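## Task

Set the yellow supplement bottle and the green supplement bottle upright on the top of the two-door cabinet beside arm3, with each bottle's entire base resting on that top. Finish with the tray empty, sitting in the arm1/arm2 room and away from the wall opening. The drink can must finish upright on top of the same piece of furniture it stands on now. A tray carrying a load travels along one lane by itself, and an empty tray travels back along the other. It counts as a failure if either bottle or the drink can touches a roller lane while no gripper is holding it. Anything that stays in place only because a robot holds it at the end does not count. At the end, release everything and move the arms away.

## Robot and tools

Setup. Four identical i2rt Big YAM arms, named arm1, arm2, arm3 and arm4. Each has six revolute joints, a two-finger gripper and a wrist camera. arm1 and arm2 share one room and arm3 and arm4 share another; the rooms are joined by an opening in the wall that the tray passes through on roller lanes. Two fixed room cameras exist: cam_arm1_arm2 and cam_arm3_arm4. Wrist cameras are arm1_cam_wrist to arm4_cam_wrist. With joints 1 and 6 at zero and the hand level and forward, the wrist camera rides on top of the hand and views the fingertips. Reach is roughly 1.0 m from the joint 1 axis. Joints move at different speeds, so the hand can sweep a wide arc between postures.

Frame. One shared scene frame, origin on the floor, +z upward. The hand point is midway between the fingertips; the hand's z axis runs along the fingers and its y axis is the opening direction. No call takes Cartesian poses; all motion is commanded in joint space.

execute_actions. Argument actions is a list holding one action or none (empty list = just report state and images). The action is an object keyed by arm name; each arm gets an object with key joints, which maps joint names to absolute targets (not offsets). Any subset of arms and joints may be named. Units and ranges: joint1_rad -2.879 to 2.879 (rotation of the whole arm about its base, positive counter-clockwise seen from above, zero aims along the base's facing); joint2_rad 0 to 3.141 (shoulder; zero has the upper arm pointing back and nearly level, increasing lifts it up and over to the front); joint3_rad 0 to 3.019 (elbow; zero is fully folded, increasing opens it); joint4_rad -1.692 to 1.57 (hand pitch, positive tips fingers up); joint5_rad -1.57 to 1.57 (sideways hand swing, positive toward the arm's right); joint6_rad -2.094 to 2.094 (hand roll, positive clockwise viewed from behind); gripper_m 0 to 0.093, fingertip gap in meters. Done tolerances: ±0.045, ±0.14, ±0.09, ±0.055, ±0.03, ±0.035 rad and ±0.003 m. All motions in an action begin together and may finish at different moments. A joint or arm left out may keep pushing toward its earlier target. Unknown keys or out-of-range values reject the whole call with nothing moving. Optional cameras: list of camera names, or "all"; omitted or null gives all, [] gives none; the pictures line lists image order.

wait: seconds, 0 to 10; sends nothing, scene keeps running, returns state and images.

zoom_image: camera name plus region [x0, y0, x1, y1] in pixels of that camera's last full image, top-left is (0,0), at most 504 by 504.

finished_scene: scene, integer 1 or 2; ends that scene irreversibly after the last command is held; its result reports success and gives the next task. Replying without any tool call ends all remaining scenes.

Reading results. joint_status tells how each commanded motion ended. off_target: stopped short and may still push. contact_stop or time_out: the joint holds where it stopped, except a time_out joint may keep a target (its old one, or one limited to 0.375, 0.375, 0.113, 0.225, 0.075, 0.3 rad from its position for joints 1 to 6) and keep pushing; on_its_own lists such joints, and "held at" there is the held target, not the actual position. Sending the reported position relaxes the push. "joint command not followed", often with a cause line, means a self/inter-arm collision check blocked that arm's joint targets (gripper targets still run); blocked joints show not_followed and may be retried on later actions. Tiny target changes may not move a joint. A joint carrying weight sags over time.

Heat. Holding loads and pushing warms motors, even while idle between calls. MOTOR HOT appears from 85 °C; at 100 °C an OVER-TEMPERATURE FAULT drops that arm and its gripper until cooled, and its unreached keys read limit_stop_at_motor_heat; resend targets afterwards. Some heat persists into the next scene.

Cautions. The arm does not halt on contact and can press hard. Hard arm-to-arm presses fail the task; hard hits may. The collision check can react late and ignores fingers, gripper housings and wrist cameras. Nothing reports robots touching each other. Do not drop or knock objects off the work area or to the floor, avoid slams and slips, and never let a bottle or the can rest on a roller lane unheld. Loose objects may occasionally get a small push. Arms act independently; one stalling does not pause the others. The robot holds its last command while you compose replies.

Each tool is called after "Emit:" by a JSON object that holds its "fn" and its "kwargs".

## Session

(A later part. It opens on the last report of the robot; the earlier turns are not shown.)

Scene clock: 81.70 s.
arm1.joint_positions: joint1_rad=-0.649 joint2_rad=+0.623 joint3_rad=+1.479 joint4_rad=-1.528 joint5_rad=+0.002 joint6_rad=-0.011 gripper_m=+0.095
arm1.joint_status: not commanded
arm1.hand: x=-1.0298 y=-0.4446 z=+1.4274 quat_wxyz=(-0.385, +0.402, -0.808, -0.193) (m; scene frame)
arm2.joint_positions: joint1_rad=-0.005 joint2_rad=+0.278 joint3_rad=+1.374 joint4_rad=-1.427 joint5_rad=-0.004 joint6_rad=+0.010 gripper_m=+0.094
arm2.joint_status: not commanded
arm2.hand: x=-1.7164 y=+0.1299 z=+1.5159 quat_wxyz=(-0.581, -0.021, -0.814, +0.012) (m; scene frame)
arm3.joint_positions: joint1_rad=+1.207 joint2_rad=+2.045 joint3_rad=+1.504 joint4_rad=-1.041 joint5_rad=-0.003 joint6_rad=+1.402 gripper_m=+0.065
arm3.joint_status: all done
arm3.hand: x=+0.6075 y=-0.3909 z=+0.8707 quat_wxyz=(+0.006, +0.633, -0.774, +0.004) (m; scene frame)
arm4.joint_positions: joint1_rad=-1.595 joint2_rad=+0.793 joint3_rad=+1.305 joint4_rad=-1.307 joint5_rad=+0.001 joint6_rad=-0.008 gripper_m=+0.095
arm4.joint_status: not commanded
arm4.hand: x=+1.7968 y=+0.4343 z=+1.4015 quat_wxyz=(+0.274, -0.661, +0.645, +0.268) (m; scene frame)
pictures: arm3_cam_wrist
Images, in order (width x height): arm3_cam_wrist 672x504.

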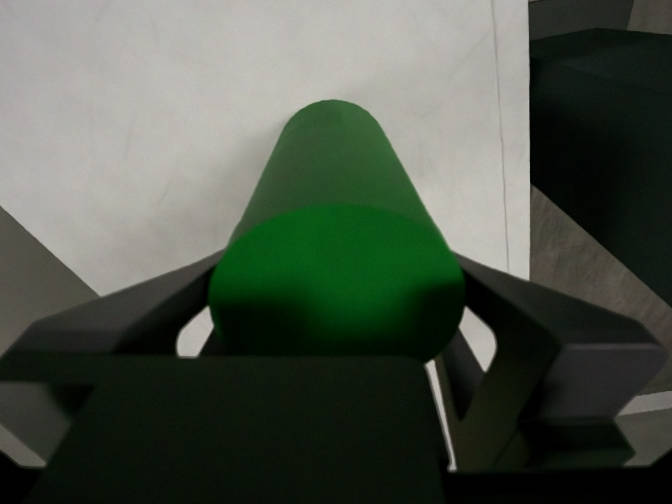

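Likely touching or within mm. Release gently.

Emit:
{"fn": "execute_actions", "kwargs": {"actions": [{"arm3":{"joints":{"gripper_m":0.072,"joint2_rad":2.045}}}], "cameras": ["arm3_cam_wrist"]}}

Emit:
{"fn": "execute_actions", "kwargs": {"actions": [{"arm3":{"joints":{"gripper_m":0.093}}}], "cameras": ["arm3_cam_wrist","cam_arm3_arm4"]}}

Emit:
{"fn": "execute_actions", "kwargs": {"actions": [{"arm3":{"joints":{"joint2_rad":1.78,"joint3_rad":1.72,"joint4_rad":-1.51}}}], "cameras": ["arm3_cam_wrist","cam_arm3_arm4"]}}

Scene clock: 82.87 s.
arm1.joint_positions: joint1_rad=-0.649 joint2_rad=+0.623 joint3_rad=+1.479 joint4_rad=-1.528 joint5_rad=+0.002 joint6_rad=-0.011 gripper_m=+0.095
arm1.joint_status: not commanded
arm1.hand: x=-1.0298 y=-0.4446 z=+1.4274 quat_wxyz=(-0.385, +0.402, -0.808, -0.193) (m; scene frame)
arm2.joint_positions: joint1_rad=-0.005 joint2_rad=+0.278 joint3_rad=+1.374 joint4_rad=-1.427 joint5_rad=-0.004 joint6_rad=+0.010 gripper_m=+0.094
arm2.joint_status: not commanded
arm2.hand: x=-1.7164 y=+0.1299 z=+1.5159 quat_wxyz=(-0.581, -0.021, -0.814, +0.012) (m; scene frame)
arm3.joint_positions: joint1_rad=+1.207 joint2_rad=+2.045 joint3_rad=+1.504 joint4_rad=-1.041 joint5_rad=-0.003 joint6_rad=+1.402 gripper_m=+0.072
arm3.joint_status: all done
arm3.hand: x=+0.6075 y=-0.3909 z=+0.8707 quat_wxyz=(+0.006, +0.633, -0.774, +0.004) (m; scene frame)
arm4.joint_positions: joint1_rad=-1.595 joint2_rad=+0.793 joint3_rad=+1.305 joint4_rad=-1.307 joint5_rad=+0.001 joint6_rad=-0.008 gripper_m=+0.095
arm4.joint_status: not commanded
arm4.hand: x=+1.7968 y=+0.4343 z=+1.4015 quat_wxyz=(+0.274, -0.661, +0.645, +0.268) (m; scene frame)
pictures: arm3_cam_wrist
Images, in order (width x height): arm3_cam_wrist 672x504.

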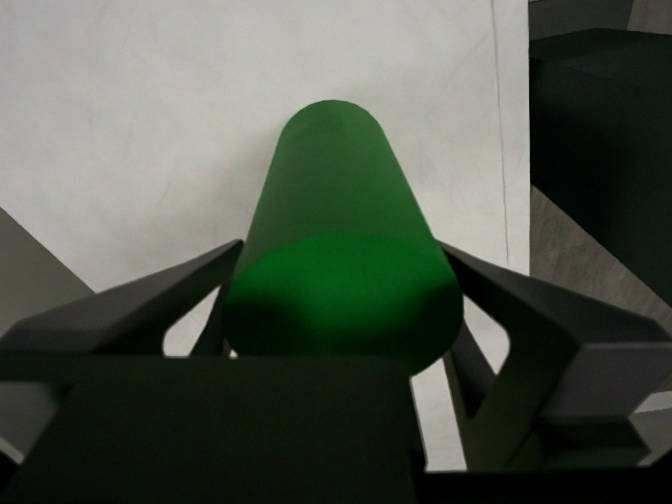

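Scene clock: 83.37 s.
arm1.joint_positions: joint1_rad=-0.649 joint2_rad=+0.623 joint3_rad=+1.479 joint4_rad=-1.528 joint5_rad=+0.002 joint6_rad=-0.011 gripper_m=+0.095
arm1.joint_status: not commanded
arm1.hand: x=-1.0298 y=-0.4446 z=+1.4274 quat_wxyz=(-0.385, +0.402, -0.808, -0.193) (m; scene frame)
arm2.joint_positions: joint1_rad=-0.005 joint2_rad=+0.278 joint3_rad=+1.374 joint4_rad=-1.427 joint5_rad=-0.004 joint6_rad=+0.010 gripper_m=+0.094
arm2.joint_status: not commanded
arm2.hand: x=-1.7164 y=+0.1299 z=+1.5159 quat_wxyz=(-0.581, -0.021, -0.814, +0.012) (m; scene frame)
arm3.joint_positions: joint1_rad=+1.207 joint2_rad=+2.045 joint3_rad=+1.504 joint4_rad=-1.041 joint5_rad=-0.003 joint6_rad=+1.402 gripper_m=+0.093
arm3.joint_status: all done
arm3.hand: x=+0.6075 y=-0.3909 z=+0.8707 quat_wxyz=(+0.006, +0.633, -0.774, +0.004) (m; scene frame)
arm4.joint_positions: joint1_rad=-1.595 joint2_rad=+0.793 joint3_rad=+1.305 joint4_rad=-1.307 joint5_rad=+0.001 joint6_rad=-0.008 gripper_m=+0.095
arm4.joint_status: not commanded
arm4.hand: x=+1.7968 y=+0.4343 z=+1.4015 quat_wxyz=(+0.274, -0.661, +0.645, +0.268) (m; scene frame)
pictures: arm3_cam_wrist, cam_arm3_arm4
Images, in order (width x height): arm3_cam_wrist 672x504, cam_arm3_arm4 672x504.

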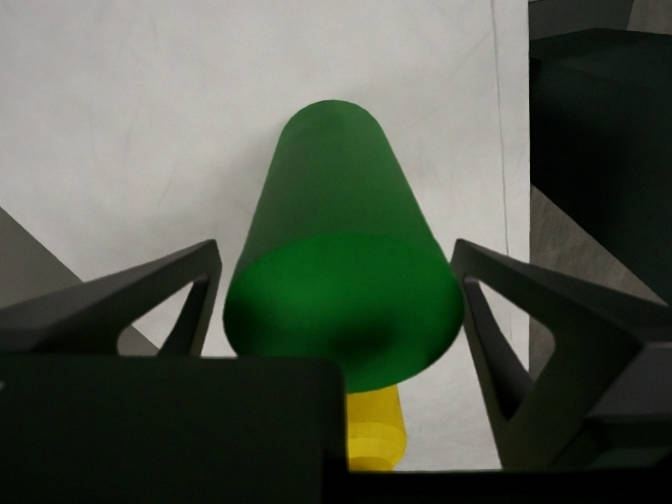

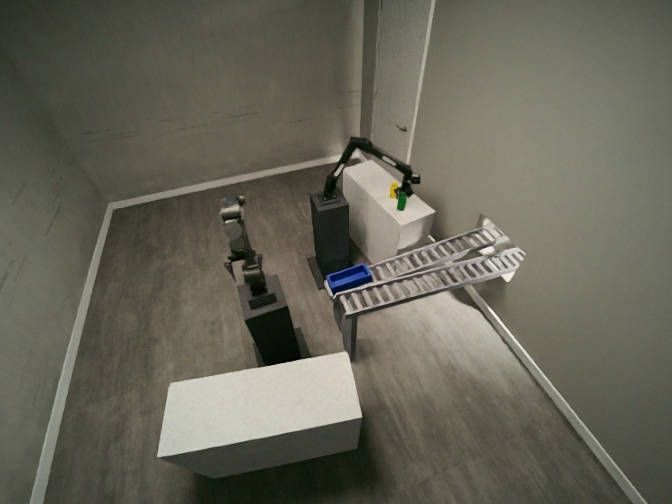

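Scene clock: 84.73 s.
arm1.joint_positions: joint1_rad=-0.649 joint2_rad=+0.623 joint3_rad=+1.479 joint4_rad=-1.528 joint5_rad=+0.002 joint6_rad=-0.011 gripper_m=+0.095
arm1.joint_status: not commanded
arm1.hand: x=-1.0298 y=-0.4446 z=+1.4274 quat_wxyz=(-0.385, +0.402, -0.808, -0.193) (m; scene frame)
arm2.joint_positions: joint1_rad=-0.005 joint2_rad=+0.278 joint3_rad=+1.374 joint4_rad=-1.427 joint5_rad=-0.004 joint6_rad=+0.010 gripper_m=+0.094
arm2.joint_status: not commanded
arm2.hand: x=-1.7164 y=+0.1299 z=+1.5159 quat_wxyz=(-0.581, -0.021, -0.814, +0.012) (m; scene frame)
arm3.joint_positions: joint1_rad=+1.207 joint2_rad=+1.771 joint3_rad=+1.704 joint4_rad=-1.499 joint5_rad=-0.003 joint6_rad=+1.402 gripper_m=+0.093
arm3.joint_status: all done
arm3.hand: x=+0.6420 y=-0.4016 z=+1.0930 quat_wxyz=(+0.009, +0.633, -0.774, -0.002) (m; scene frame)
arm4.joint_positions: joint1_rad=-1.595 joint2_rad=+0.793 joint3_rad=+1.305 joint4_rad=-1.307 joint5_rad=+0.001 joint6_rad=-0.008 gripper_m=+0.095
arm4.joint_status: not commanded
arm4.hand: x=+1.7968 y=+0.4343 z=+1.4015 quat_wxyz=(+0.274, -0.661, +0.645, +0.268) (m; scene frame)
pictures: arm3_cam_wrist, cam_arm3_arm4
Images, in order (width x height): arm3_cam_wrist 672x504, cam_arm3_arm4 672x504.

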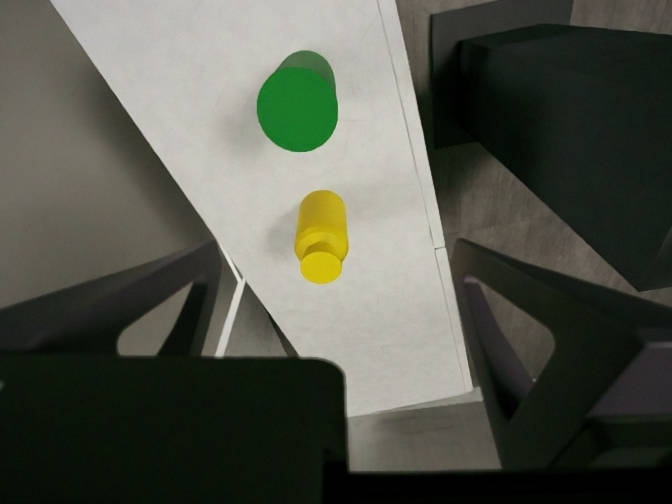

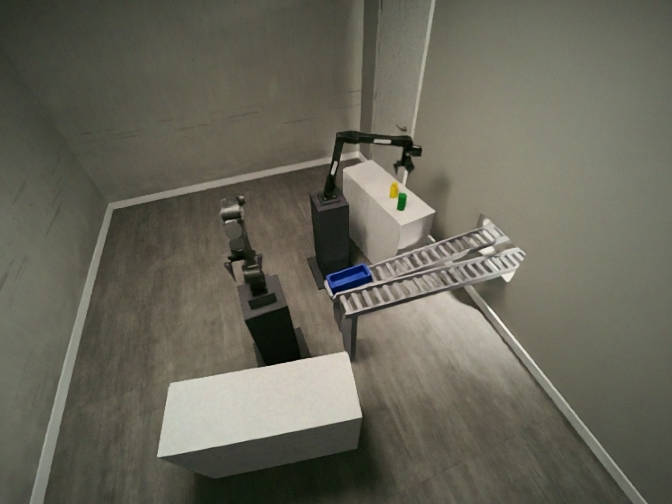

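Emit:
{"fn": "execute_actions", "kwargs": {"actions": [{"arm4":{"joints":{"joint1_rad":0.09,"joint6_rad":0.09}},"arm3":{"joints":{"joint1_rad":1.9,"joint2_rad":0.8,"joint3_rad":1.2,"joint4_rad":-1.3,"joint6_rad":0}}}], "cameras": []}}

Emit:
{"fn": "execute_actions", "kwargs": {"actions": [{"arm4":{"joints":{"joint2_rad":2.17,"joint3_rad":1.55,"joint4_rad":-0.92}}}], "cameras": ["arm4_cam_wrist","cam_arm3_arm4"]}}

Scene clock: 88.50 s.
arm1.joint_positions: joint1_rad=-0.649 joint2_rad=+0.623 joint3_rad=+1.479 joint4_rad=-1.528 joint5_rad=+0.002 joint6_rad=-0.011 gripper_m=+0.095
arm1.joint_status: not commanded
arm1.hand: x=-1.0298 y=-0.4446 z=+1.4274 quat_wxyz=(-0.385, +0.402, -0.808, -0.193) (m; scene frame)
arm2.joint_positions: joint1_rad=-0.005 joint2_rad=+0.278 joint3_rad=+1.374 joint4_rad=-1.427 joint5_rad=-0.004 joint6_rad=+0.010 gripper_m=+0.094
arm2.joint_status: not commanded
arm2.hand: x=-1.7164 y=+0.1299 z=+1.5159 quat_wxyz=(-0.581, -0.021, -0.814, +0.012) (m; scene frame)
arm3.joint_positions: joint1_rad=+1.894 joint2_rad=+0.791 joint3_rad=+1.203 joint4_rad=-1.308 joint5_rad=-0.003 joint6_rad=+0.015 gripper_m=+0.093
arm3.joint_status: all done
arm3.hand: x=+0.8614 y=-0.6933 z=+1.2845 quat_wxyz=(+0.059, +0.930, +0.142, -0.333) (m; scene frame)
arm4.joint_positions: joint1_rad=+0.086 joint2_rad=+0.793 joint3_rad=+1.305 joint4_rad=-1.307 joint5_rad=+0.000 joint6_rad=+0.080 gripper_m=+0.095
arm4.joint_status: all done
arm4.hand: x=+1.4931 y=+0.0869 z=+1.3943 quat_wxyz=(-0.033, -0.928, -0.022, +0.371) (m; scene frame)
pictures: none
No camera images: the call's "cameras" was empty. Leave "cameras" out to get every camera's image.

Scene clock: 90.27 s.
arm1.joint_positions: joint1_rad=-0.649 joint2_rad=+0.623 joint3_rad=+1.479 joint4_rad=-1.528 joint5_rad=+0.002 joint6_rad=-0.011 gripper_m=+0.095
arm1.joint_status: not commanded
arm1.hand: x=-1.0298 y=-0.4446 z=+1.4274 quat_wxyz=(-0.385, +0.402, -0.808, -0.193) (m; scene frame)
arm2.joint_positions: joint1_rad=-0.005 joint2_rad=+0.278 joint3_rad=+1.374 joint4_rad=-1.427 joint5_rad=-0.004 joint6_rad=+0.010 gripper_m=+0.094
arm2.joint_status: not commanded
arm2.hand: x=-1.7164 y=+0.1299 z=+1.5159 quat_wxyz=(-0.581, -0.021, -0.814, +0.012) (m; scene frame)
arm3.joint_positions: joint1_rad=+1.894 joint2_rad=+0.791 joint3_rad=+1.203 joint4_rad=-1.308 joint5_rad=-0.003 joint6_rad=+0.014 gripper_m=+0.093
arm3.joint_status: not commanded
arm3.hand: x=+0.8614 y=-0.6933 z=+1.2845 quat_wxyz=(+0.058, +0.930, +0.142, -0.333) (m; scene frame)
arm4.joint_positions: joint1_rad=+0.086 joint2_rad=+2.166 joint3_rad=+1.539 joint4_rad=-0.925 joint5_rad=+0.000 joint6_rad=+0.080 gripper_m=+0.095
arm4.joint_status: all done
arm4.hand: x=+1.2065 y=+0.0564 z=+0.8669 quat_wxyz=(+0.005, -1.000, -0.022, +0.004) (m; scene frame)
pictures: arm4_cam_wrist, cam_arm3_arm4
Images, in order (width x height): arm4_cam_wrist 672x504, cam_arm3_arm4 672x504.

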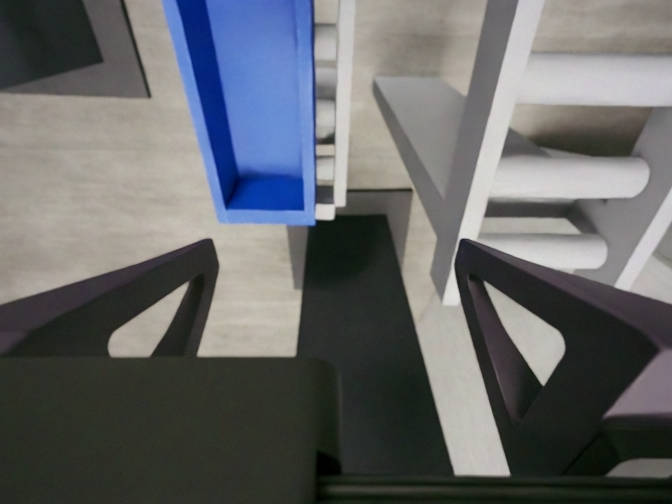

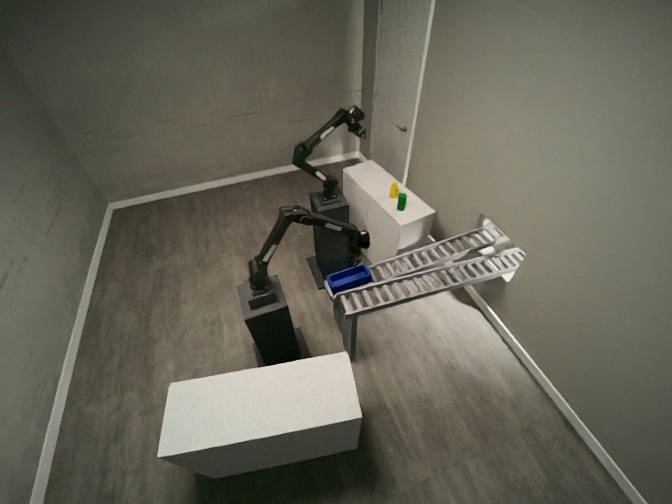

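Emit:
{"fn": "execute_actions", "kwargs": {"actions": [{"arm4":{"joints":{"joint1_rad":0.25,"joint6_rad":0.25,"gripper_m":0.045}}}], "cameras": []}}

Emit:
{"fn": "execute_actions", "kwargs": {"actions": [{"arm4":{"joints":{"joint2_rad":2.47,"joint3_rad":1.69,"joint4_rad":-0.764}}}], "cameras": ["arm4_cam_wrist","cam_arm3_arm4"]}}

Scene clock: 92.87 s.
arm1.joint_positions: joint1_rad=-0.649 joint2_rad=+0.623 joint3_rad=+1.479 joint4_rad=-1.528 joint5_rad=+0.002 joint6_rad=-0.011 gripper_m=+0.095
arm1.joint_status: not commanded
arm1.hand: x=-1.0298 y=-0.4446 z=+1.4274 quat_wxyz=(-0.385, +0.402, -0.808, -0.193) (m; scene frame)
arm2.joint_positions: joint1_rad=-0.005 joint2_rad=+0.278 joint3_rad=+1.374 joint4_rad=-1.427 joint5_rad=-0.004 joint6_rad=+0.010 gripper_m=+0.094
arm2.joint_status: not commanded
arm2.hand: x=-1.7164 y=+0.1299 z=+1.5159 quat_wxyz=(-0.581, -0.021, -0.814, +0.012) (m; scene frame)
arm3.joint_positions: joint1_rad=+1.894 joint2_rad=+0.791 joint3_rad=+1.203 joint4_rad=-1.308 joint5_rad=-0.003 joint6_rad=+0.014 gripper_m=+0.093
arm3.joint_status: not commanded
arm3.hand: x=+0.8614 y=-0.6933 z=+1.2845 quat_wxyz=(+0.058, +0.930, +0.142, -0.333) (m; scene frame)
arm4.joint_positions: joint1_rad=+0.249 joint2_rad=+2.166 joint3_rad=+1.539 joint4_rad=-0.925 joint5_rad=+0.000 joint6_rad=+0.240 gripper_m=+0.045
arm4.joint_status: all done
arm4.hand: x=+1.2266 y=-0.0400 z=+0.8660 quat_wxyz=(+0.003, -1.000, -0.024, +0.003) (m; scene frame)
pictures: none
No camera images: the call's "cameras" was empty. Leave "cameras" out to get every camera's image.

Scene clock: 94.13 s.
arm1.joint_positions: joint1_rad=-0.649 joint2_rad=+0.623 joint3_rad=+1.479 joint4_rad=-1.528 joint5_rad=+0.002 joint6_rad=-0.011 gripper_m=+0.095
arm1.joint_status: not commanded
arm1.hand: x=-1.0298 y=-0.4446 z=+1.4274 quat_wxyz=(-0.385, +0.402, -0.808, -0.193) (m; scene frame)
arm2.joint_positions: joint1_rad=-0.005 joint2_rad=+0.278 joint3_rad=+1.374 joint4_rad=-1.427 joint5_rad=-0.004 joint6_rad=+0.010 gripper_m=+0.094
arm2.joint_status: not commanded
arm2.hand: x=-1.7164 y=+0.1299 z=+1.5159 quat_wxyz=(-0.581, -0.021, -0.814, +0.012) (m; scene frame)
arm3.joint_positions: joint1_rad=+1.894 joint2_rad=+0.791 joint3_rad=+1.203 joint4_rad=-1.308 joint5_rad=-0.003 joint6_rad=+0.014 gripper_m=+0.093
arm3.joint_status: not commanded
arm3.hand: x=+0.8614 y=-0.6933 z=+1.2845 quat_wxyz=(+0.058, +0.930, +0.142, -0.333) (m; scene frame)
arm4.joint_positions: joint1_rad=+0.249 joint2_rad=+2.494 joint3_rad=+1.666 joint4_rad=-0.771 joint5_rad=+0.000 joint6_rad=+0.240 gripper_m=+0.045
arm4.joint_status: all done
arm4.hand: x=+1.2168 y=-0.0416 z=+0.7076 quat_wxyz=(+0.010, -0.999, -0.024, -0.019) (m; scene frame)
pictures: arm4_cam_wrist, cam_arm3_arm4
Images, in order (width x height): arm4_cam_wrist 672x504, cam_arm3_arm4 672x504.

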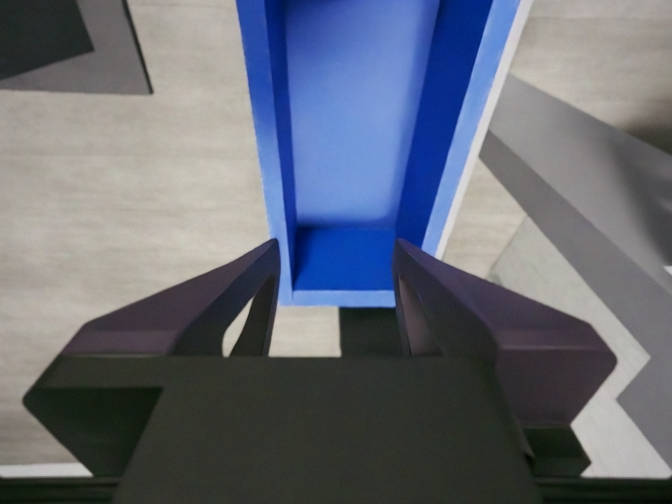

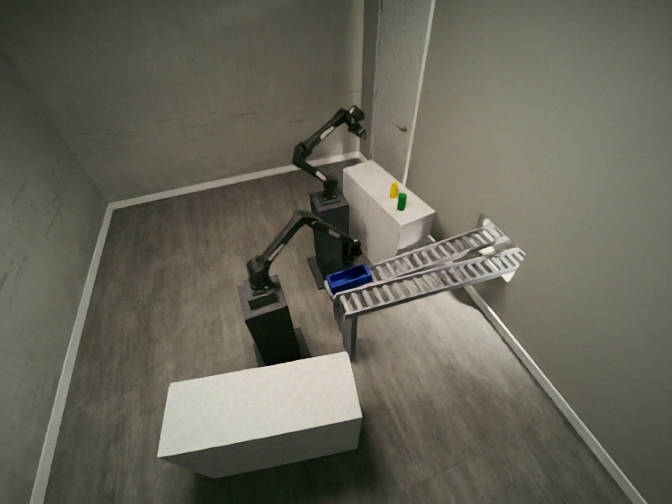

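Emit:
{"fn": "execute_actions", "kwargs": {"actions": [{"arm4":{"joints":{"joint1_rad":0.32,"joint6_rad":0.32,"joint2_rad":2.53,"joint3_rad":1.70,"joint4_rad":-0.72}}}], "cameras": ["arm4_cam_wrist","cam_arm3_arm4"]}}

Scene clock: 97.63 s.
arm1.joint_positions: joint1_rad=-0.649 joint2_rad=+0.623 joint3_rad=+1.479 joint4_rad=-1.528 joint5_rad=+0.002 joint6_rad=-0.011 gripper_m=+0.095
arm1.joint_status: not commanded
arm1.hand: x=-1.0298 y=-0.4446 z=+1.4274 quat_wxyz=(-0.385, +0.402, -0.808, -0.193) (m; scene frame)
arm2.joint_positions: joint1_rad=-0.005 joint2_rad=+0.278 joint3_rad=+1.374 joint4_rad=-1.427 joint5_rad=-0.004 joint6_rad=+0.010 gripper_m=+0.094
arm2.joint_status: not commanded
arm2.hand: x=-1.7164 y=+0.1299 z=+1.5159 quat_wxyz=(-0.581, -0.021, -0.814, +0.012) (m; scene frame)
arm3.joint_positions: joint1_rad=+1.894 joint2_rad=+0.791 joint3_rad=+1.203 joint4_rad=-1.308 joint5_rad=-0.003 joint6_rad=+0.014 gripper_m=+0.093
arm3.joint_status: not commanded
arm3.hand: x=+0.8614 y=-0.6933 z=+1.2845 quat_wxyz=(+0.058, +0.930, +0.142, -0.333) (m; scene frame)
arm4.joint_positions: joint1_rad=+0.328 joint2_rad=+2.512 joint3_rad=+1.666 joint4_rad=-0.734 joint5_rad=+0.000 joint6_rad=+0.310 gripper_m=+0.045
arm4.joint_status: all done
arm4.hand: x=+1.2299 y=-0.0883 z=+0.6961 quat_wxyz=(+0.007, -1.000, -0.028, -0.010) (m; scene frame)
pictures: arm4_cam_wrist, cam_arm3_arm4
Images, in order (width x height): arm4_cam_wrist 672x504, cam_arm3_arm4 672x504.

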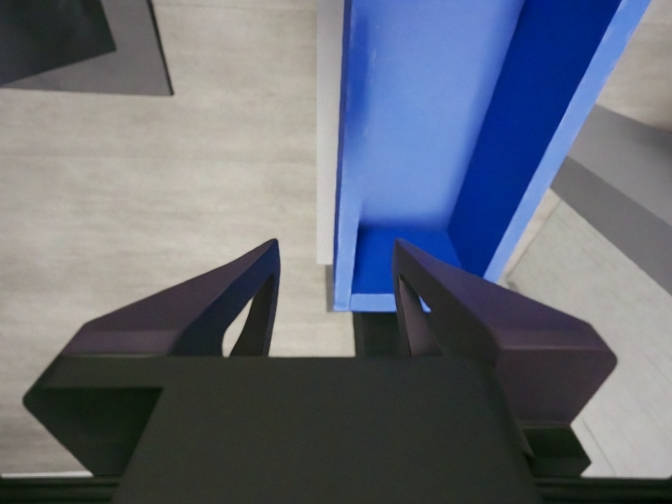

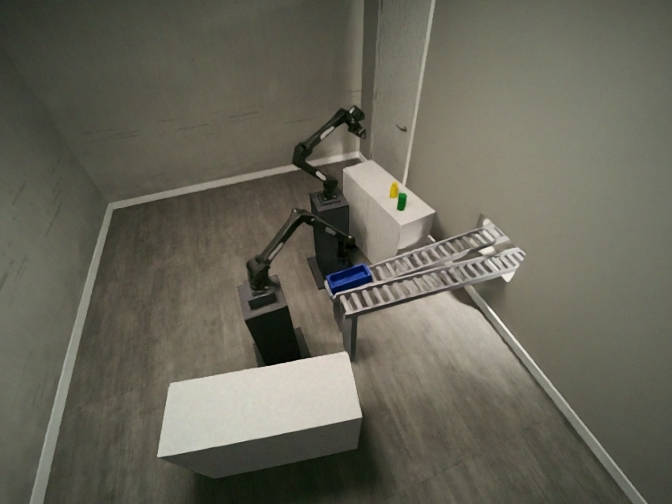

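Emit:
{"fn": "execute_actions", "kwargs": {"actions": [{"arm4":{"joints":{"joint2_rad":2.63,"joint3_rad":1.78,"joint4_rad":-0.675}}}], "cameras": ["arm4_cam_wrist"]}}

Scene clock: 99.83 s.
arm1.joint_positions: joint1_rad=-0.649 joint2_rad=+0.623 joint3_rad=+1.479 joint4_rad=-1.528 joint5_rad=+0.002 joint6_rad=-0.011 gripper_m=+0.095
arm1.joint_status: not commanded
arm1.hand: x=-1.0298 y=-0.4446 z=+1.4274 quat_wxyz=(-0.385, +0.402, -0.808, -0.193) (m; scene frame)
arm2.joint_positions: joint1_rad=-0.005 joint2_rad=+0.278 joint3_rad=+1.374 joint4_rad=-1.427 joint5_rad=-0.004 joint6_rad=+0.010 gripper_m=+0.094
arm2.joint_status: not commanded
arm2.hand: x=-1.7164 y=+0.1299 z=+1.5159 quat_wxyz=(-0.581, -0.021, -0.814, +0.012) (m; scene frame)
arm3.joint_positions: joint1_rad=+1.894 joint2_rad=+0.791 joint3_rad=+1.203 joint4_rad=-1.308 joint5_rad=-0.003 joint6_rad=+0.014 gripper_m=+0.093
arm3.joint_status: not commanded
arm3.hand: x=+0.8614 y=-0.6933 z=+1.2845 quat_wxyz=(+0.058, +0.930, +0.142, -0.333) (m; scene frame)
arm4.joint_positions: joint1_rad=+0.328 joint2_rad=+2.626 joint3_rad=+1.744 joint4_rad=-0.684 joint5_rad=+0.000 joint6_rad=+0.310 gripper_m=+0.045
arm4.joint_status: all done
arm4.hand: x=+1.2208 y=-0.0914 z=+0.6472 quat_wxyz=(+0.005, -1.000, -0.028, -0.003) (m; scene frame)
pictures: arm4_cam_wrist
Images, in order (width x height): arm4_cam_wrist 672x504.

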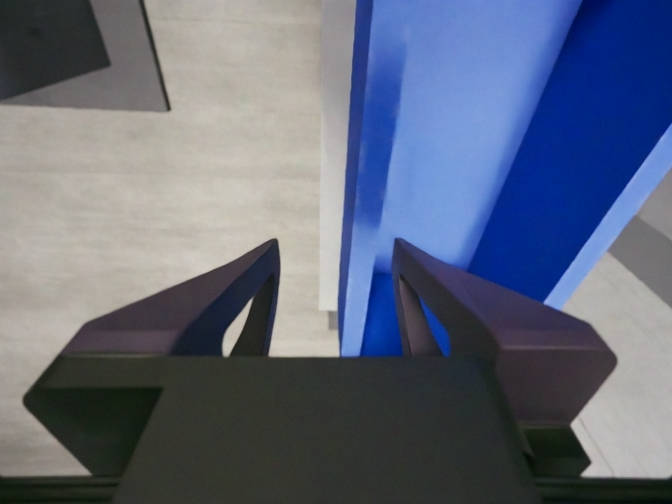

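Emit:
{"fn": "execute_actions", "kwargs": {"actions": [{"arm4":{"joints":{"joint2_rad":2.71,"joint3_rad":1.835,"joint4_rad":-0.655}}}], "cameras": ["arm4_cam_wrist"]}}

Scene clock: 101.60 s.
arm1.joint_positions: joint1_rad=-0.649 joint2_rad=+0.623 joint3_rad=+1.479 joint4_rad=-1.528 joint5_rad=+0.002 joint6_rad=-0.011 gripper_m=+0.095
arm1.joint_status: not commanded
arm1.hand: x=-1.0298 y=-0.4446 z=+1.4274 quat_wxyz=(-0.385, +0.402, -0.808, -0.193) (m; scene frame)
arm2.joint_positions: joint1_rad=-0.005 joint2_rad=+0.278 joint3_rad=+1.374 joint4_rad=-1.427 joint5_rad=-0.004 joint6_rad=+0.010 gripper_m=+0.094
arm2.joint_status: not commanded
arm2.hand: x=-1.7164 y=+0.1299 z=+1.5159 quat_wxyz=(-0.581, -0.021, -0.814, +0.012) (m; scene frame)
arm3.joint_positions: joint1_rad=+1.894 joint2_rad=+0.791 joint3_rad=+1.203 joint4_rad=-1.308 joint5_rad=-0.003 joint6_rad=+0.014 gripper_m=+0.093
arm3.joint_status: not commanded
arm3.hand: x=+0.8614 y=-0.6933 z=+1.2845 quat_wxyz=(+0.058, +0.930, +0.142, -0.333) (m; scene frame)
arm4.joint_positions: joint1_rad=+0.327 joint2_rad=+2.673 joint3_rad=+1.806 joint4_rad=-0.665 joint5_rad=+0.001 joint6_rad=+0.312 gripper_m=+0.045
arm4.joint_status: all done
arm4.hand: x=+1.2041 y=-0.0973 z=+0.6334 quat_wxyz=(+0.000, -1.000, -0.027, +0.013) (m; scene frame)
pictures: arm4_cam_wrist
Images, in order (width x height): arm4_cam_wrist 672x504.

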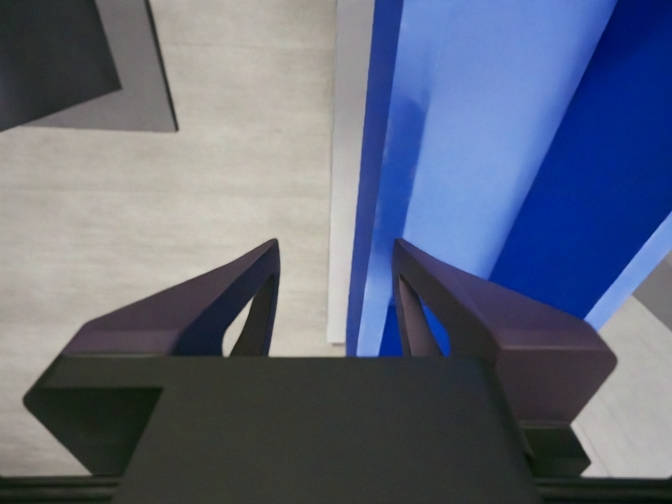

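Emit:
{"fn": "execute_actions", "kwargs": {"actions": [{"arm4":{"joints":{"joint1_rad":0.29,"joint6_rad":0.29}}}], "cameras": ["arm4_cam_wrist"]}}

Scene clock: 104.03 s.
arm1.joint_positions: joint1_rad=-0.649 joint2_rad=+0.623 joint3_rad=+1.479 joint4_rad=-1.528 joint5_rad=+0.002 joint6_rad=-0.011 gripper_m=+0.095
arm1.joint_status: not commanded
arm1.hand: x=-1.0298 y=-0.4446 z=+1.4274 quat_wxyz=(-0.385, +0.402, -0.808, -0.193) (m; scene frame)
arm2.joint_positions: joint1_rad=-0.005 joint2_rad=+0.278 joint3_rad=+1.374 joint4_rad=-1.427 joint5_rad=-0.004 joint6_rad=+0.010 gripper_m=+0.094
arm2.joint_status: not commanded
arm2.hand: x=-1.7164 y=+0.1299 z=+1.5159 quat_wxyz=(-0.581, -0.021, -0.814, +0.012) (m; scene frame)
arm3.joint_positions: joint1_rad=+1.894 joint2_rad=+0.791 joint3_rad=+1.203 joint4_rad=-1.308 joint5_rad=-0.003 joint6_rad=+0.014 gripper_m=+0.093
arm3.joint_status: not commanded
arm3.hand: x=+0.8614 y=-0.6933 z=+1.2845 quat_wxyz=(+0.058, +0.930, +0.142, -0.333) (m; scene frame)
arm4.joint_positions: joint1_rad=+0.289 joint2_rad=+2.694 joint3_rad=+1.806 joint4_rad=-0.665 joint5_rad=+0.000 joint6_rad=+0.300 gripper_m=+0.045
arm4.joint_status: all done
arm4.hand: x=+1.2048 y=-0.0714 z=+0.6204 quat_wxyz=(+0.003, -1.000, -0.014, +0.003) (m; scene frame)
pictures: arm4_cam_wrist
Images, in order (width x height): arm4_cam_wrist 672x504.

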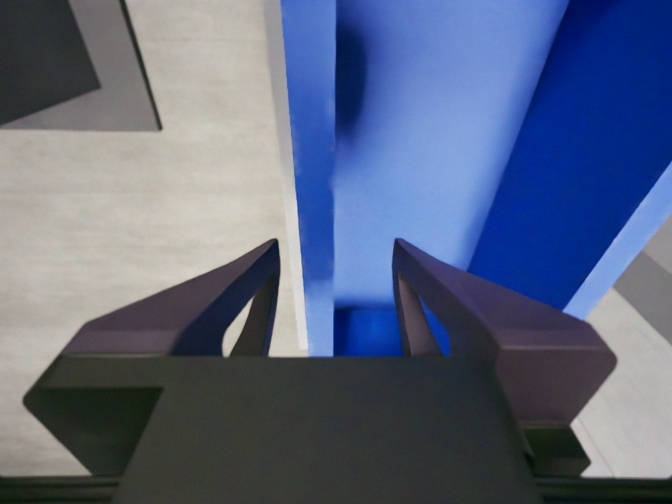

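Emit:
{"fn": "execute_actions", "kwargs": {"actions": [{"arm4":{"joints":{"joint1_rad":0.312,"gripper_m":0.05}}}], "cameras": ["arm4_cam_wrist"]}}

Scene clock: 105.23 s.
arm1.joint_positions: joint1_rad=-0.649 joint2_rad=+0.623 joint3_rad=+1.479 joint4_rad=-1.528 joint5_rad=+0.002 joint6_rad=-0.011 gripper_m=+0.095
arm1.joint_status: not commanded
arm1.hand: x=-1.0298 y=-0.4446 z=+1.4274 quat_wxyz=(-0.385, +0.402, -0.808, -0.193) (m; scene frame)
arm2.joint_positions: joint1_rad=-0.005 joint2_rad=+0.278 joint3_rad=+1.374 joint4_rad=-1.427 joint5_rad=-0.004 joint6_rad=+0.010 gripper_m=+0.094
arm2.joint_status: not commanded
arm2.hand: x=-1.7164 y=+0.1299 z=+1.5159 quat_wxyz=(-0.581, -0.021, -0.814, +0.012) (m; scene frame)
arm3.joint_positions: joint1_rad=+1.894 joint2_rad=+0.791 joint3_rad=+1.203 joint4_rad=-1.308 joint5_rad=-0.003 joint6_rad=+0.014 gripper_m=+0.093
arm3.joint_status: not commanded
arm3.hand: x=+0.8614 y=-0.6933 z=+1.2845 quat_wxyz=(+0.058, +0.930, +0.142, -0.333) (m; scene frame)
arm4.joint_positions: joint1_rad=+0.307 joint2_rad=+2.694 joint3_rad=+1.806 joint4_rad=-0.665 joint5_rad=+0.000 joint6_rad=+0.299 gripper_m=+0.050
arm4.joint_status: all done
arm4.hand: x=+1.2086 y=-0.0821 z=+0.6204 quat_wxyz=(+0.003, -1.000, -0.023, +0.003) (m; scene frame)
pictures: arm4_cam_wrist
Images, in order (width x height): arm4_cam_wrist 672x504.

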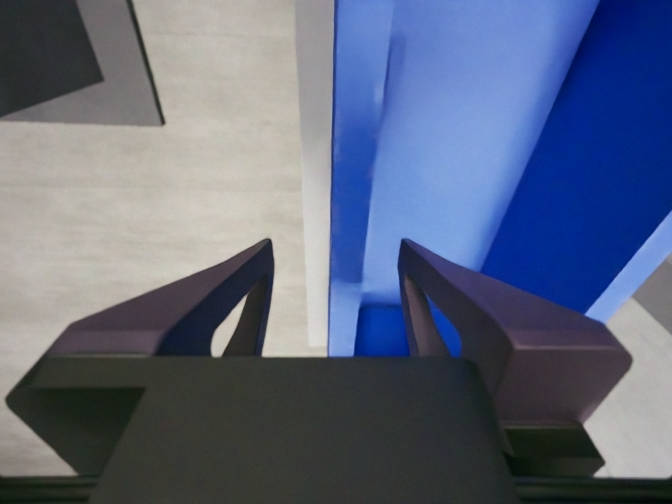

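Emit:
{"fn": "execute_actions", "kwargs": {"actions": [{"arm4":{"joints":{"joint2_rad":2.76,"joint3_rad":1.865,"joint4_rad":-0.655}}}], "cameras": ["arm4_cam_wrist","cam_arm3_arm4"]}}

Scene clock: 106.43 s.
arm1.joint_positions: joint1_rad=-0.649 joint2_rad=+0.623 joint3_rad=+1.479 joint4_rad=-1.528 joint5_rad=+0.002 joint6_rad=-0.011 gripper_m=+0.095
arm1.joint_status: not commanded
arm1.hand: x=-1.0298 y=-0.4446 z=+1.4274 quat_wxyz=(-0.385, +0.402, -0.808, -0.193) (m; scene frame)
arm2.joint_positions: joint1_rad=-0.005 joint2_rad=+0.278 joint3_rad=+1.374 joint4_rad=-1.427 joint5_rad=-0.004 joint6_rad=+0.010 gripper_m=+0.094
arm2.joint_status: not commanded
arm2.hand: x=-1.7164 y=+0.1299 z=+1.5159 quat_wxyz=(-0.581, -0.021, -0.814, +0.012) (m; scene frame)
arm3.joint_positions: joint1_rad=+1.894 joint2_rad=+0.791 joint3_rad=+1.203 joint4_rad=-1.308 joint5_rad=-0.003 joint6_rad=+0.014 gripper_m=+0.093
arm3.joint_status: not commanded
arm3.hand: x=+0.8614 y=-0.6933 z=+1.2845 quat_wxyz=(+0.058, +0.930, +0.142, -0.333) (m; scene frame)
arm4.joint_positions: joint1_rad=+0.307 joint2_rad=+2.750 joint3_rad=+1.828 joint4_rad=-0.665 joint5_rad=+0.000 joint6_rad=+0.299 gripper_m=+0.050
arm4.joint_status: all done
arm4.hand: x=+1.2214 y=-0.0773 z=+0.5915 quat_wxyz=(+0.008, -1.000, -0.023, -0.013) (m; scene frame)
pictures: arm4_cam_wrist, cam_arm3_arm4
Images, in order (width x height): arm4_cam_wrist 672x504, cam_arm3_arm4 672x504.

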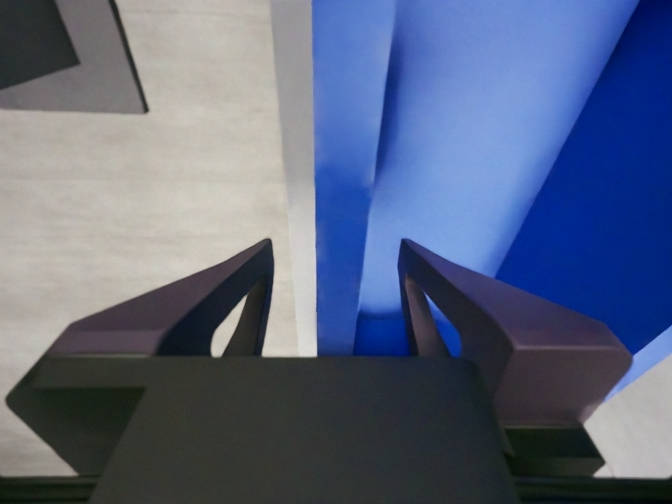

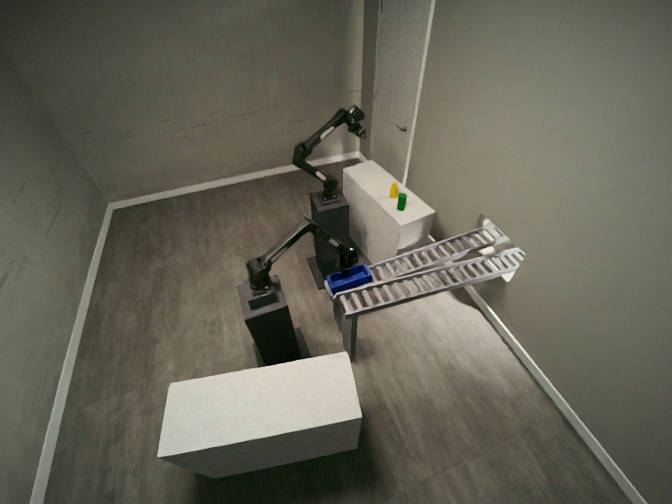

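Emit:
{"fn": "execute_actions", "kwargs": {"actions": [{"arm4":{"joints":{"gripper_m":0.0}}}], "cameras": ["arm4_cam_wrist"]}}

Scene clock: 107.37 s.
arm1.joint_positions: joint1_rad=-0.649 joint2_rad=+0.623 joint3_rad=+1.479 joint4_rad=-1.528 joint5_rad=+0.002 joint6_rad=-0.011 gripper_m=+0.095
arm1.joint_status: not commanded
arm1.hand: x=-1.0298 y=-0.4446 z=+1.4274 quat_wxyz=(-0.385, +0.402, -0.808, -0.193) (m; scene frame)
arm2.joint_positions: joint1_rad=-0.005 joint2_rad=+0.278 joint3_rad=+1.374 joint4_rad=-1.427 joint5_rad=-0.004 joint6_rad=+0.010 gripper_m=+0.094
arm2.joint_status: not commanded
arm2.hand: x=-1.7164 y=+0.1299 z=+1.5159 quat_wxyz=(-0.581, -0.021, -0.814, +0.012) (m; scene frame)
arm3.joint_positions: joint1_rad=+1.894 joint2_rad=+0.791 joint3_rad=+1.203 joint4_rad=-1.308 joint5_rad=-0.003 joint6_rad=+0.014 gripper_m=+0.093
arm3.joint_status: not commanded
arm3.hand: x=+0.8614 y=-0.6933 z=+1.2845 quat_wxyz=(+0.058, +0.930, +0.142, -0.333) (m; scene frame)
arm4.joint_positions: joint1_rad=+0.307 joint2_rad=+2.750 joint3_rad=+1.828 joint4_rad=-0.665 joint5_rad=+0.000 joint6_rad=+0.305 gripper_m=+0.011
arm4.joint_status: gripper_m off_target (ended at +0.011, target +0.000)
arm4.hand: x=+1.2213 y=-0.0768 z=+0.5915 quat_wxyz=(+0.008, -1.000, -0.020, -0.013) (m; scene frame)
pictures: arm4_cam_wrist
Images, in order (width x height): arm4_cam_wrist 672x504.

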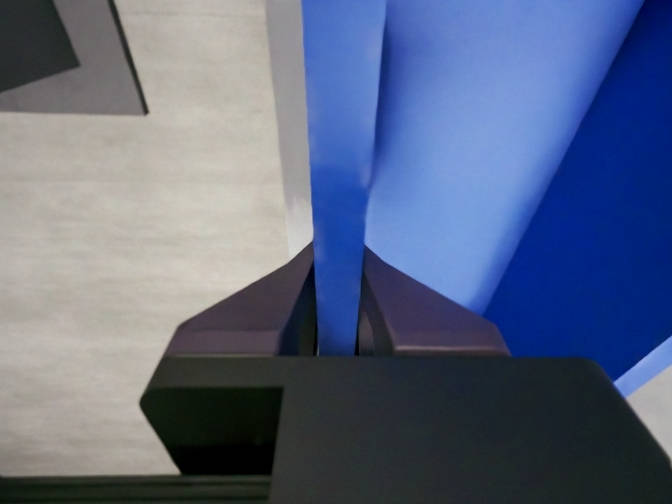

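Emit:
{"fn": "execute_actions", "kwargs": {"actions": [{"arm4":{"joints":{"joint2_rad":2.5,"joint3_rad":1.70,"joint4_rad":-0.76}}}], "cameras": ["arm4_cam_wrist","cam_arm3_arm4"]}}

Scene clock: 109.00 s.
arm1.joint_positions: joint1_rad=-0.649 joint2_rad=+0.623 joint3_rad=+1.479 joint4_rad=-1.528 joint5_rad=+0.002 joint6_rad=-0.011 gripper_m=+0.095
arm1.joint_status: not commanded
arm1.hand: x=-1.0298 y=-0.4446 z=+1.4274 quat_wxyz=(-0.385, +0.402, -0.808, -0.193) (m; scene frame)
arm2.joint_positions: joint1_rad=-0.005 joint2_rad=+0.278 joint3_rad=+1.374 joint4_rad=-1.427 joint5_rad=-0.004 joint6_rad=+0.010 gripper_m=+0.094
arm2.joint_status: not commanded
arm2.hand: x=-1.7164 y=+0.1299 z=+1.5159 quat_wxyz=(-0.581, -0.021, -0.814, +0.012) (m; scene frame)
arm3.joint_positions: joint1_rad=+1.894 joint2_rad=+0.791 joint3_rad=+1.203 joint4_rad=-1.308 joint5_rad=-0.003 joint6_rad=+0.014 gripper_m=+0.093
arm3.joint_status: not commanded
arm3.hand: x=+0.8614 y=-0.6933 z=+1.2845 quat_wxyz=(+0.058, +0.930, +0.142, -0.333) (m; scene frame)
arm4.joint_positions: joint1_rad=+0.306 joint2_rad=+2.523 joint3_rad=+1.700 joint4_rad=-0.750 joint5_rad=+0.000 joint6_rad=+0.299 gripper_m=+0.011
arm4.joint_status: all done
arm4.hand: x=+1.2156 y=-0.0792 z=+0.6986 quat_wxyz=(+0.006, -1.000, -0.023, -0.006) (m; scene frame)
pictures: arm4_cam_wrist, cam_arm3_arm4
Images, in order (width x height): arm4_cam_wrist 672x504, cam_arm3_arm4 672x504.

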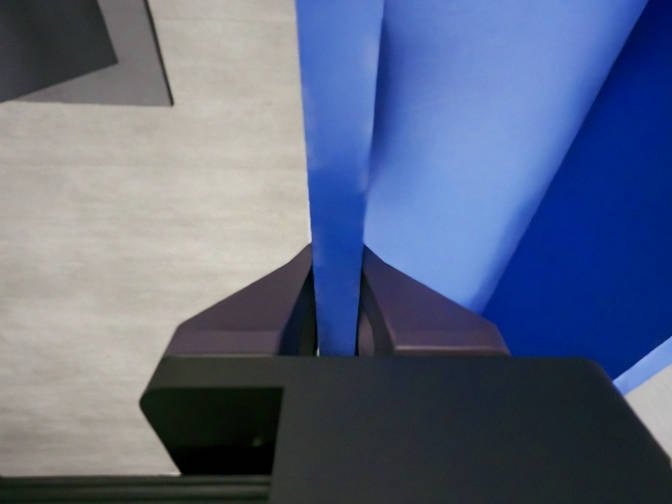

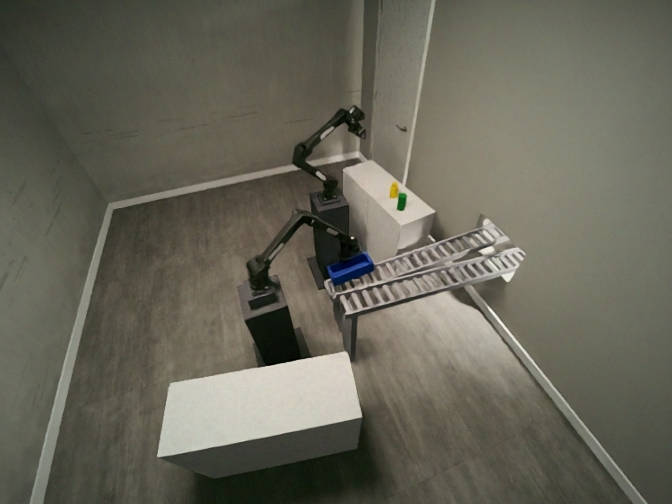

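Emit:
{"fn": "execute_actions", "kwargs": {"actions": [{"arm4":{"joints":{"joint2_rad":2.05,"joint3_rad":1.75,"joint4_rad":-1.24}}}], "cameras": ["arm4_cam_wrist","cam_arm3_arm4"]}}

Scene clock: 111.20 s.
arm1.joint_positions: joint1_rad=-0.649 joint2_rad=+0.623 joint3_rad=+1.479 joint4_rad=-1.528 joint5_rad=+0.002 joint6_rad=-0.011 gripper_m=+0.095
arm1.joint_status: not commanded
arm1.hand: x=-1.0298 y=-0.4446 z=+1.4274 quat_wxyz=(-0.385, +0.402, -0.808, -0.193) (m; scene frame)
arm2.joint_positions: joint1_rad=-0.005 joint2_rad=+0.278 joint3_rad=+1.374 joint4_rad=-1.427 joint5_rad=-0.004 joint6_rad=+0.010 gripper_m=+0.094
arm2.joint_status: not commanded
arm2.hand: x=-1.7164 y=+0.1299 z=+1.5159 quat_wxyz=(-0.581, -0.021, -0.814, +0.012) (m; scene frame)
arm3.joint_positions: joint1_rad=+1.894 joint2_rad=+0.791 joint3_rad=+1.203 joint4_rad=-1.308 joint5_rad=-0.003 joint6_rad=+0.014 gripper_m=+0.093
arm3.joint_status: not commanded
arm3.hand: x=+0.8614 y=-0.6933 z=+1.2845 quat_wxyz=(+0.058, +0.930, +0.142, -0.333) (m; scene frame)
arm4.joint_positions: joint1_rad=+0.306 joint2_rad=+2.057 joint3_rad=+1.724 joint4_rad=-1.229 joint5_rad=-0.001 joint6_rad=+0.297 gripper_m=+0.011
arm4.joint_status: all done
arm4.hand: x=+1.2190 y=-0.0805 z=+0.9929 quat_wxyz=(+0.004, -1.000, -0.024, -0.001) (m; scene frame)
pictures: arm4_cam_wrist, cam_arm3_arm4
Images, in order (width x height): arm4_cam_wrist 672x504, cam_arm3_arm4 672x504.

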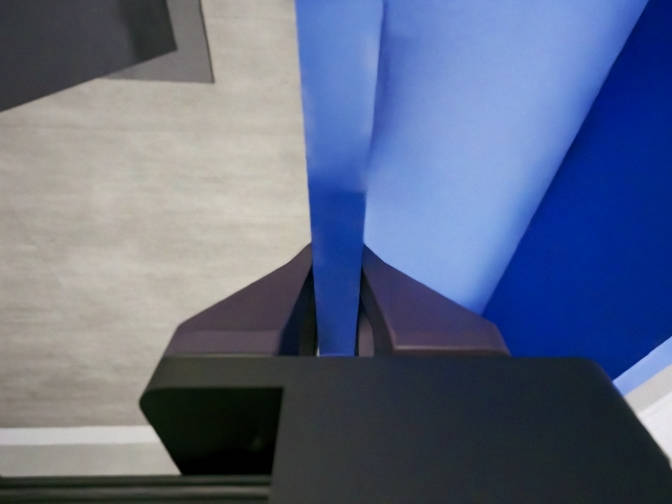

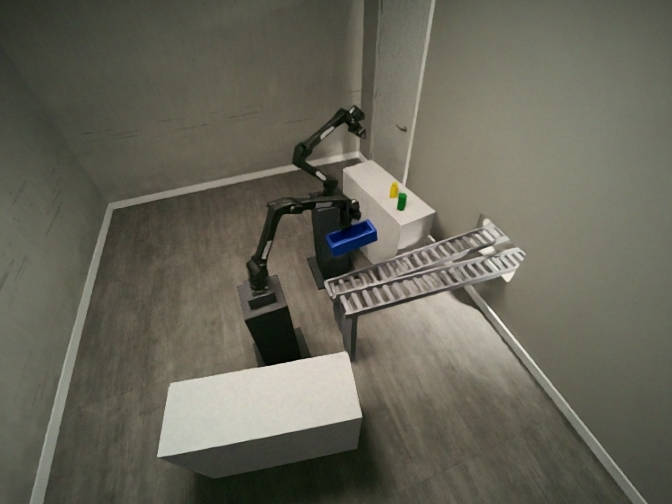

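Emit:
{"fn": "execute_actions", "kwargs": {"actions": [{"arm4":{"joints":{"joint1_rad":-0.122,"joint6_rad":-0.13}}}], "cameras": ["arm4_cam_wrist","cam_arm3_arm4"]}}

Scene clock: 114.87 s.
arm1.joint_positions: joint1_rad=-0.649 joint2_rad=+0.623 joint3_rad=+1.479 joint4_rad=-1.528 joint5_rad=+0.002 joint6_rad=-0.011 gripper_m=+0.095
arm1.joint_status: not commanded
arm1.hand: x=-1.0298 y=-0.4446 z=+1.4274 quat_wxyz=(-0.385, +0.402, -0.808, -0.193) (m; scene frame)
arm2.joint_positions: joint1_rad=-0.005 joint2_rad=+0.278 joint3_rad=+1.374 joint4_rad=-1.427 joint5_rad=-0.004 joint6_rad=+0.010 gripper_m=+0.094
arm2.joint_status: not commanded
arm2.hand: x=-1.7164 y=+0.1299 z=+1.5159 quat_wxyz=(-0.581, -0.021, -0.814, +0.012) (m; scene frame)
arm3.joint_positions: joint1_rad=+1.894 joint2_rad=+0.791 joint3_rad=+1.203 joint4_rad=-1.308 joint5_rad=-0.003 joint6_rad=+0.014 gripper_m=+0.093
arm3.joint_status: not commanded
arm3.hand: x=+0.8614 y=-0.6933 z=+1.2845 quat_wxyz=(+0.058, +0.930, +0.142, -0.333) (m; scene frame)
arm4.joint_positions: joint1_rad=-0.116 joint2_rad=+2.057 joint3_rad=+1.724 joint4_rad=-1.229 joint5_rad=-0.003 joint6_rad=-0.121 gripper_m=+0.011
arm4.joint_status: all done
arm4.hand: x=+1.1844 y=+0.1775 z=+0.9955 quat_wxyz=(+0.005, -1.000, -0.022, +0.000) (m; scene frame)
pictures: arm4_cam_wrist, cam_arm3_arm4
Images, in order (width x height): arm4_cam_wrist 672x504, cam_arm3_arm4 672x504.

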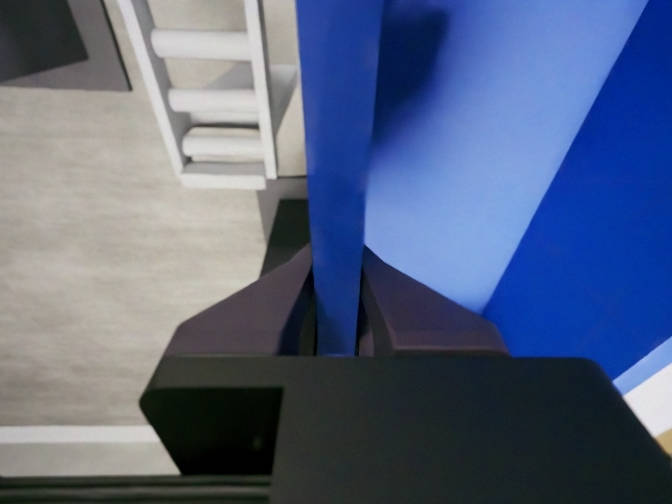

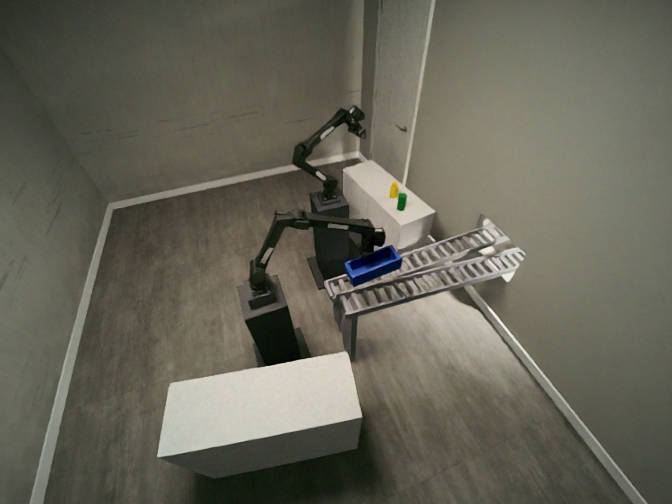

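Emit:
{"fn": "execute_actions", "kwargs": {"actions": [{"arm4":{"joints":{"joint1_rad":-0.17,"joint6_rad":-0.178,"joint2_rad":2.17,"joint3_rad":1.62,"joint4_rad":-1.01}}}], "cameras": ["arm4_cam_wrist","cam_arm3_arm4"]}}

Scene clock: 116.83 s.
arm1.joint_positions: joint1_rad=-0.649 joint2_rad=+0.623 joint3_rad=+1.479 joint4_rad=-1.528 joint5_rad=+0.002 joint6_rad=-0.011 gripper_m=+0.095
arm1.joint_status: not commanded
arm1.hand: x=-1.0298 y=-0.4446 z=+1.4274 quat_wxyz=(-0.385, +0.402, -0.808, -0.193) (m; scene frame)
arm2.joint_positions: joint1_rad=-0.005 joint2_rad=+0.278 joint3_rad=+1.374 joint4_rad=-1.427 joint5_rad=-0.004 joint6_rad=+0.010 gripper_m=+0.094
arm2.joint_status: not commanded
arm2.hand: x=-1.7164 y=+0.1299 z=+1.5159 quat_wxyz=(-0.581, -0.021, -0.814, +0.012) (m; scene frame)
arm3.joint_positions: joint1_rad=+1.894 joint2_rad=+0.791 joint3_rad=+1.203 joint4_rad=-1.308 joint5_rad=-0.003 joint6_rad=+0.014 gripper_m=+0.093
arm3.joint_status: not commanded
arm3.hand: x=+0.8614 y=-0.6933 z=+1.2845 quat_wxyz=(+0.058, +0.930, +0.142, -0.333) (m; scene frame)
arm4.joint_positions: joint1_rad=-0.176 joint2_rad=+2.210 joint3_rad=+1.600 joint4_rad=-1.023 joint5_rad=-0.003 joint6_rad=-0.169 gripper_m=+0.011
arm4.joint_status: all done
arm4.hand: x=+1.2118 y=+0.2130 z=+0.8627 quat_wxyz=(+0.000, -0.999, -0.016, -0.036) (m; scene frame)
pictures: arm4_cam_wrist, cam_arm3_arm4
Images, in order (width x height): arm4_cam_wrist 672x504, cam_arm3_arm4 672x504.

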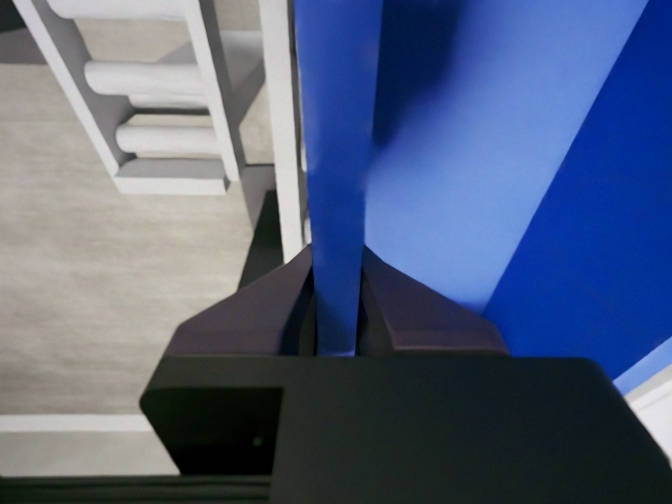

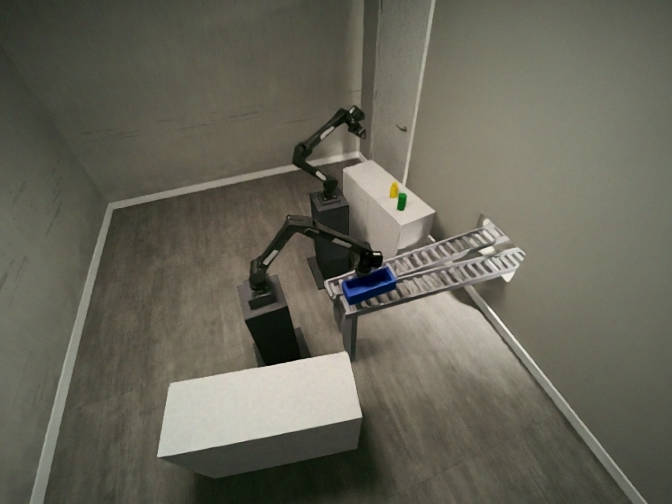

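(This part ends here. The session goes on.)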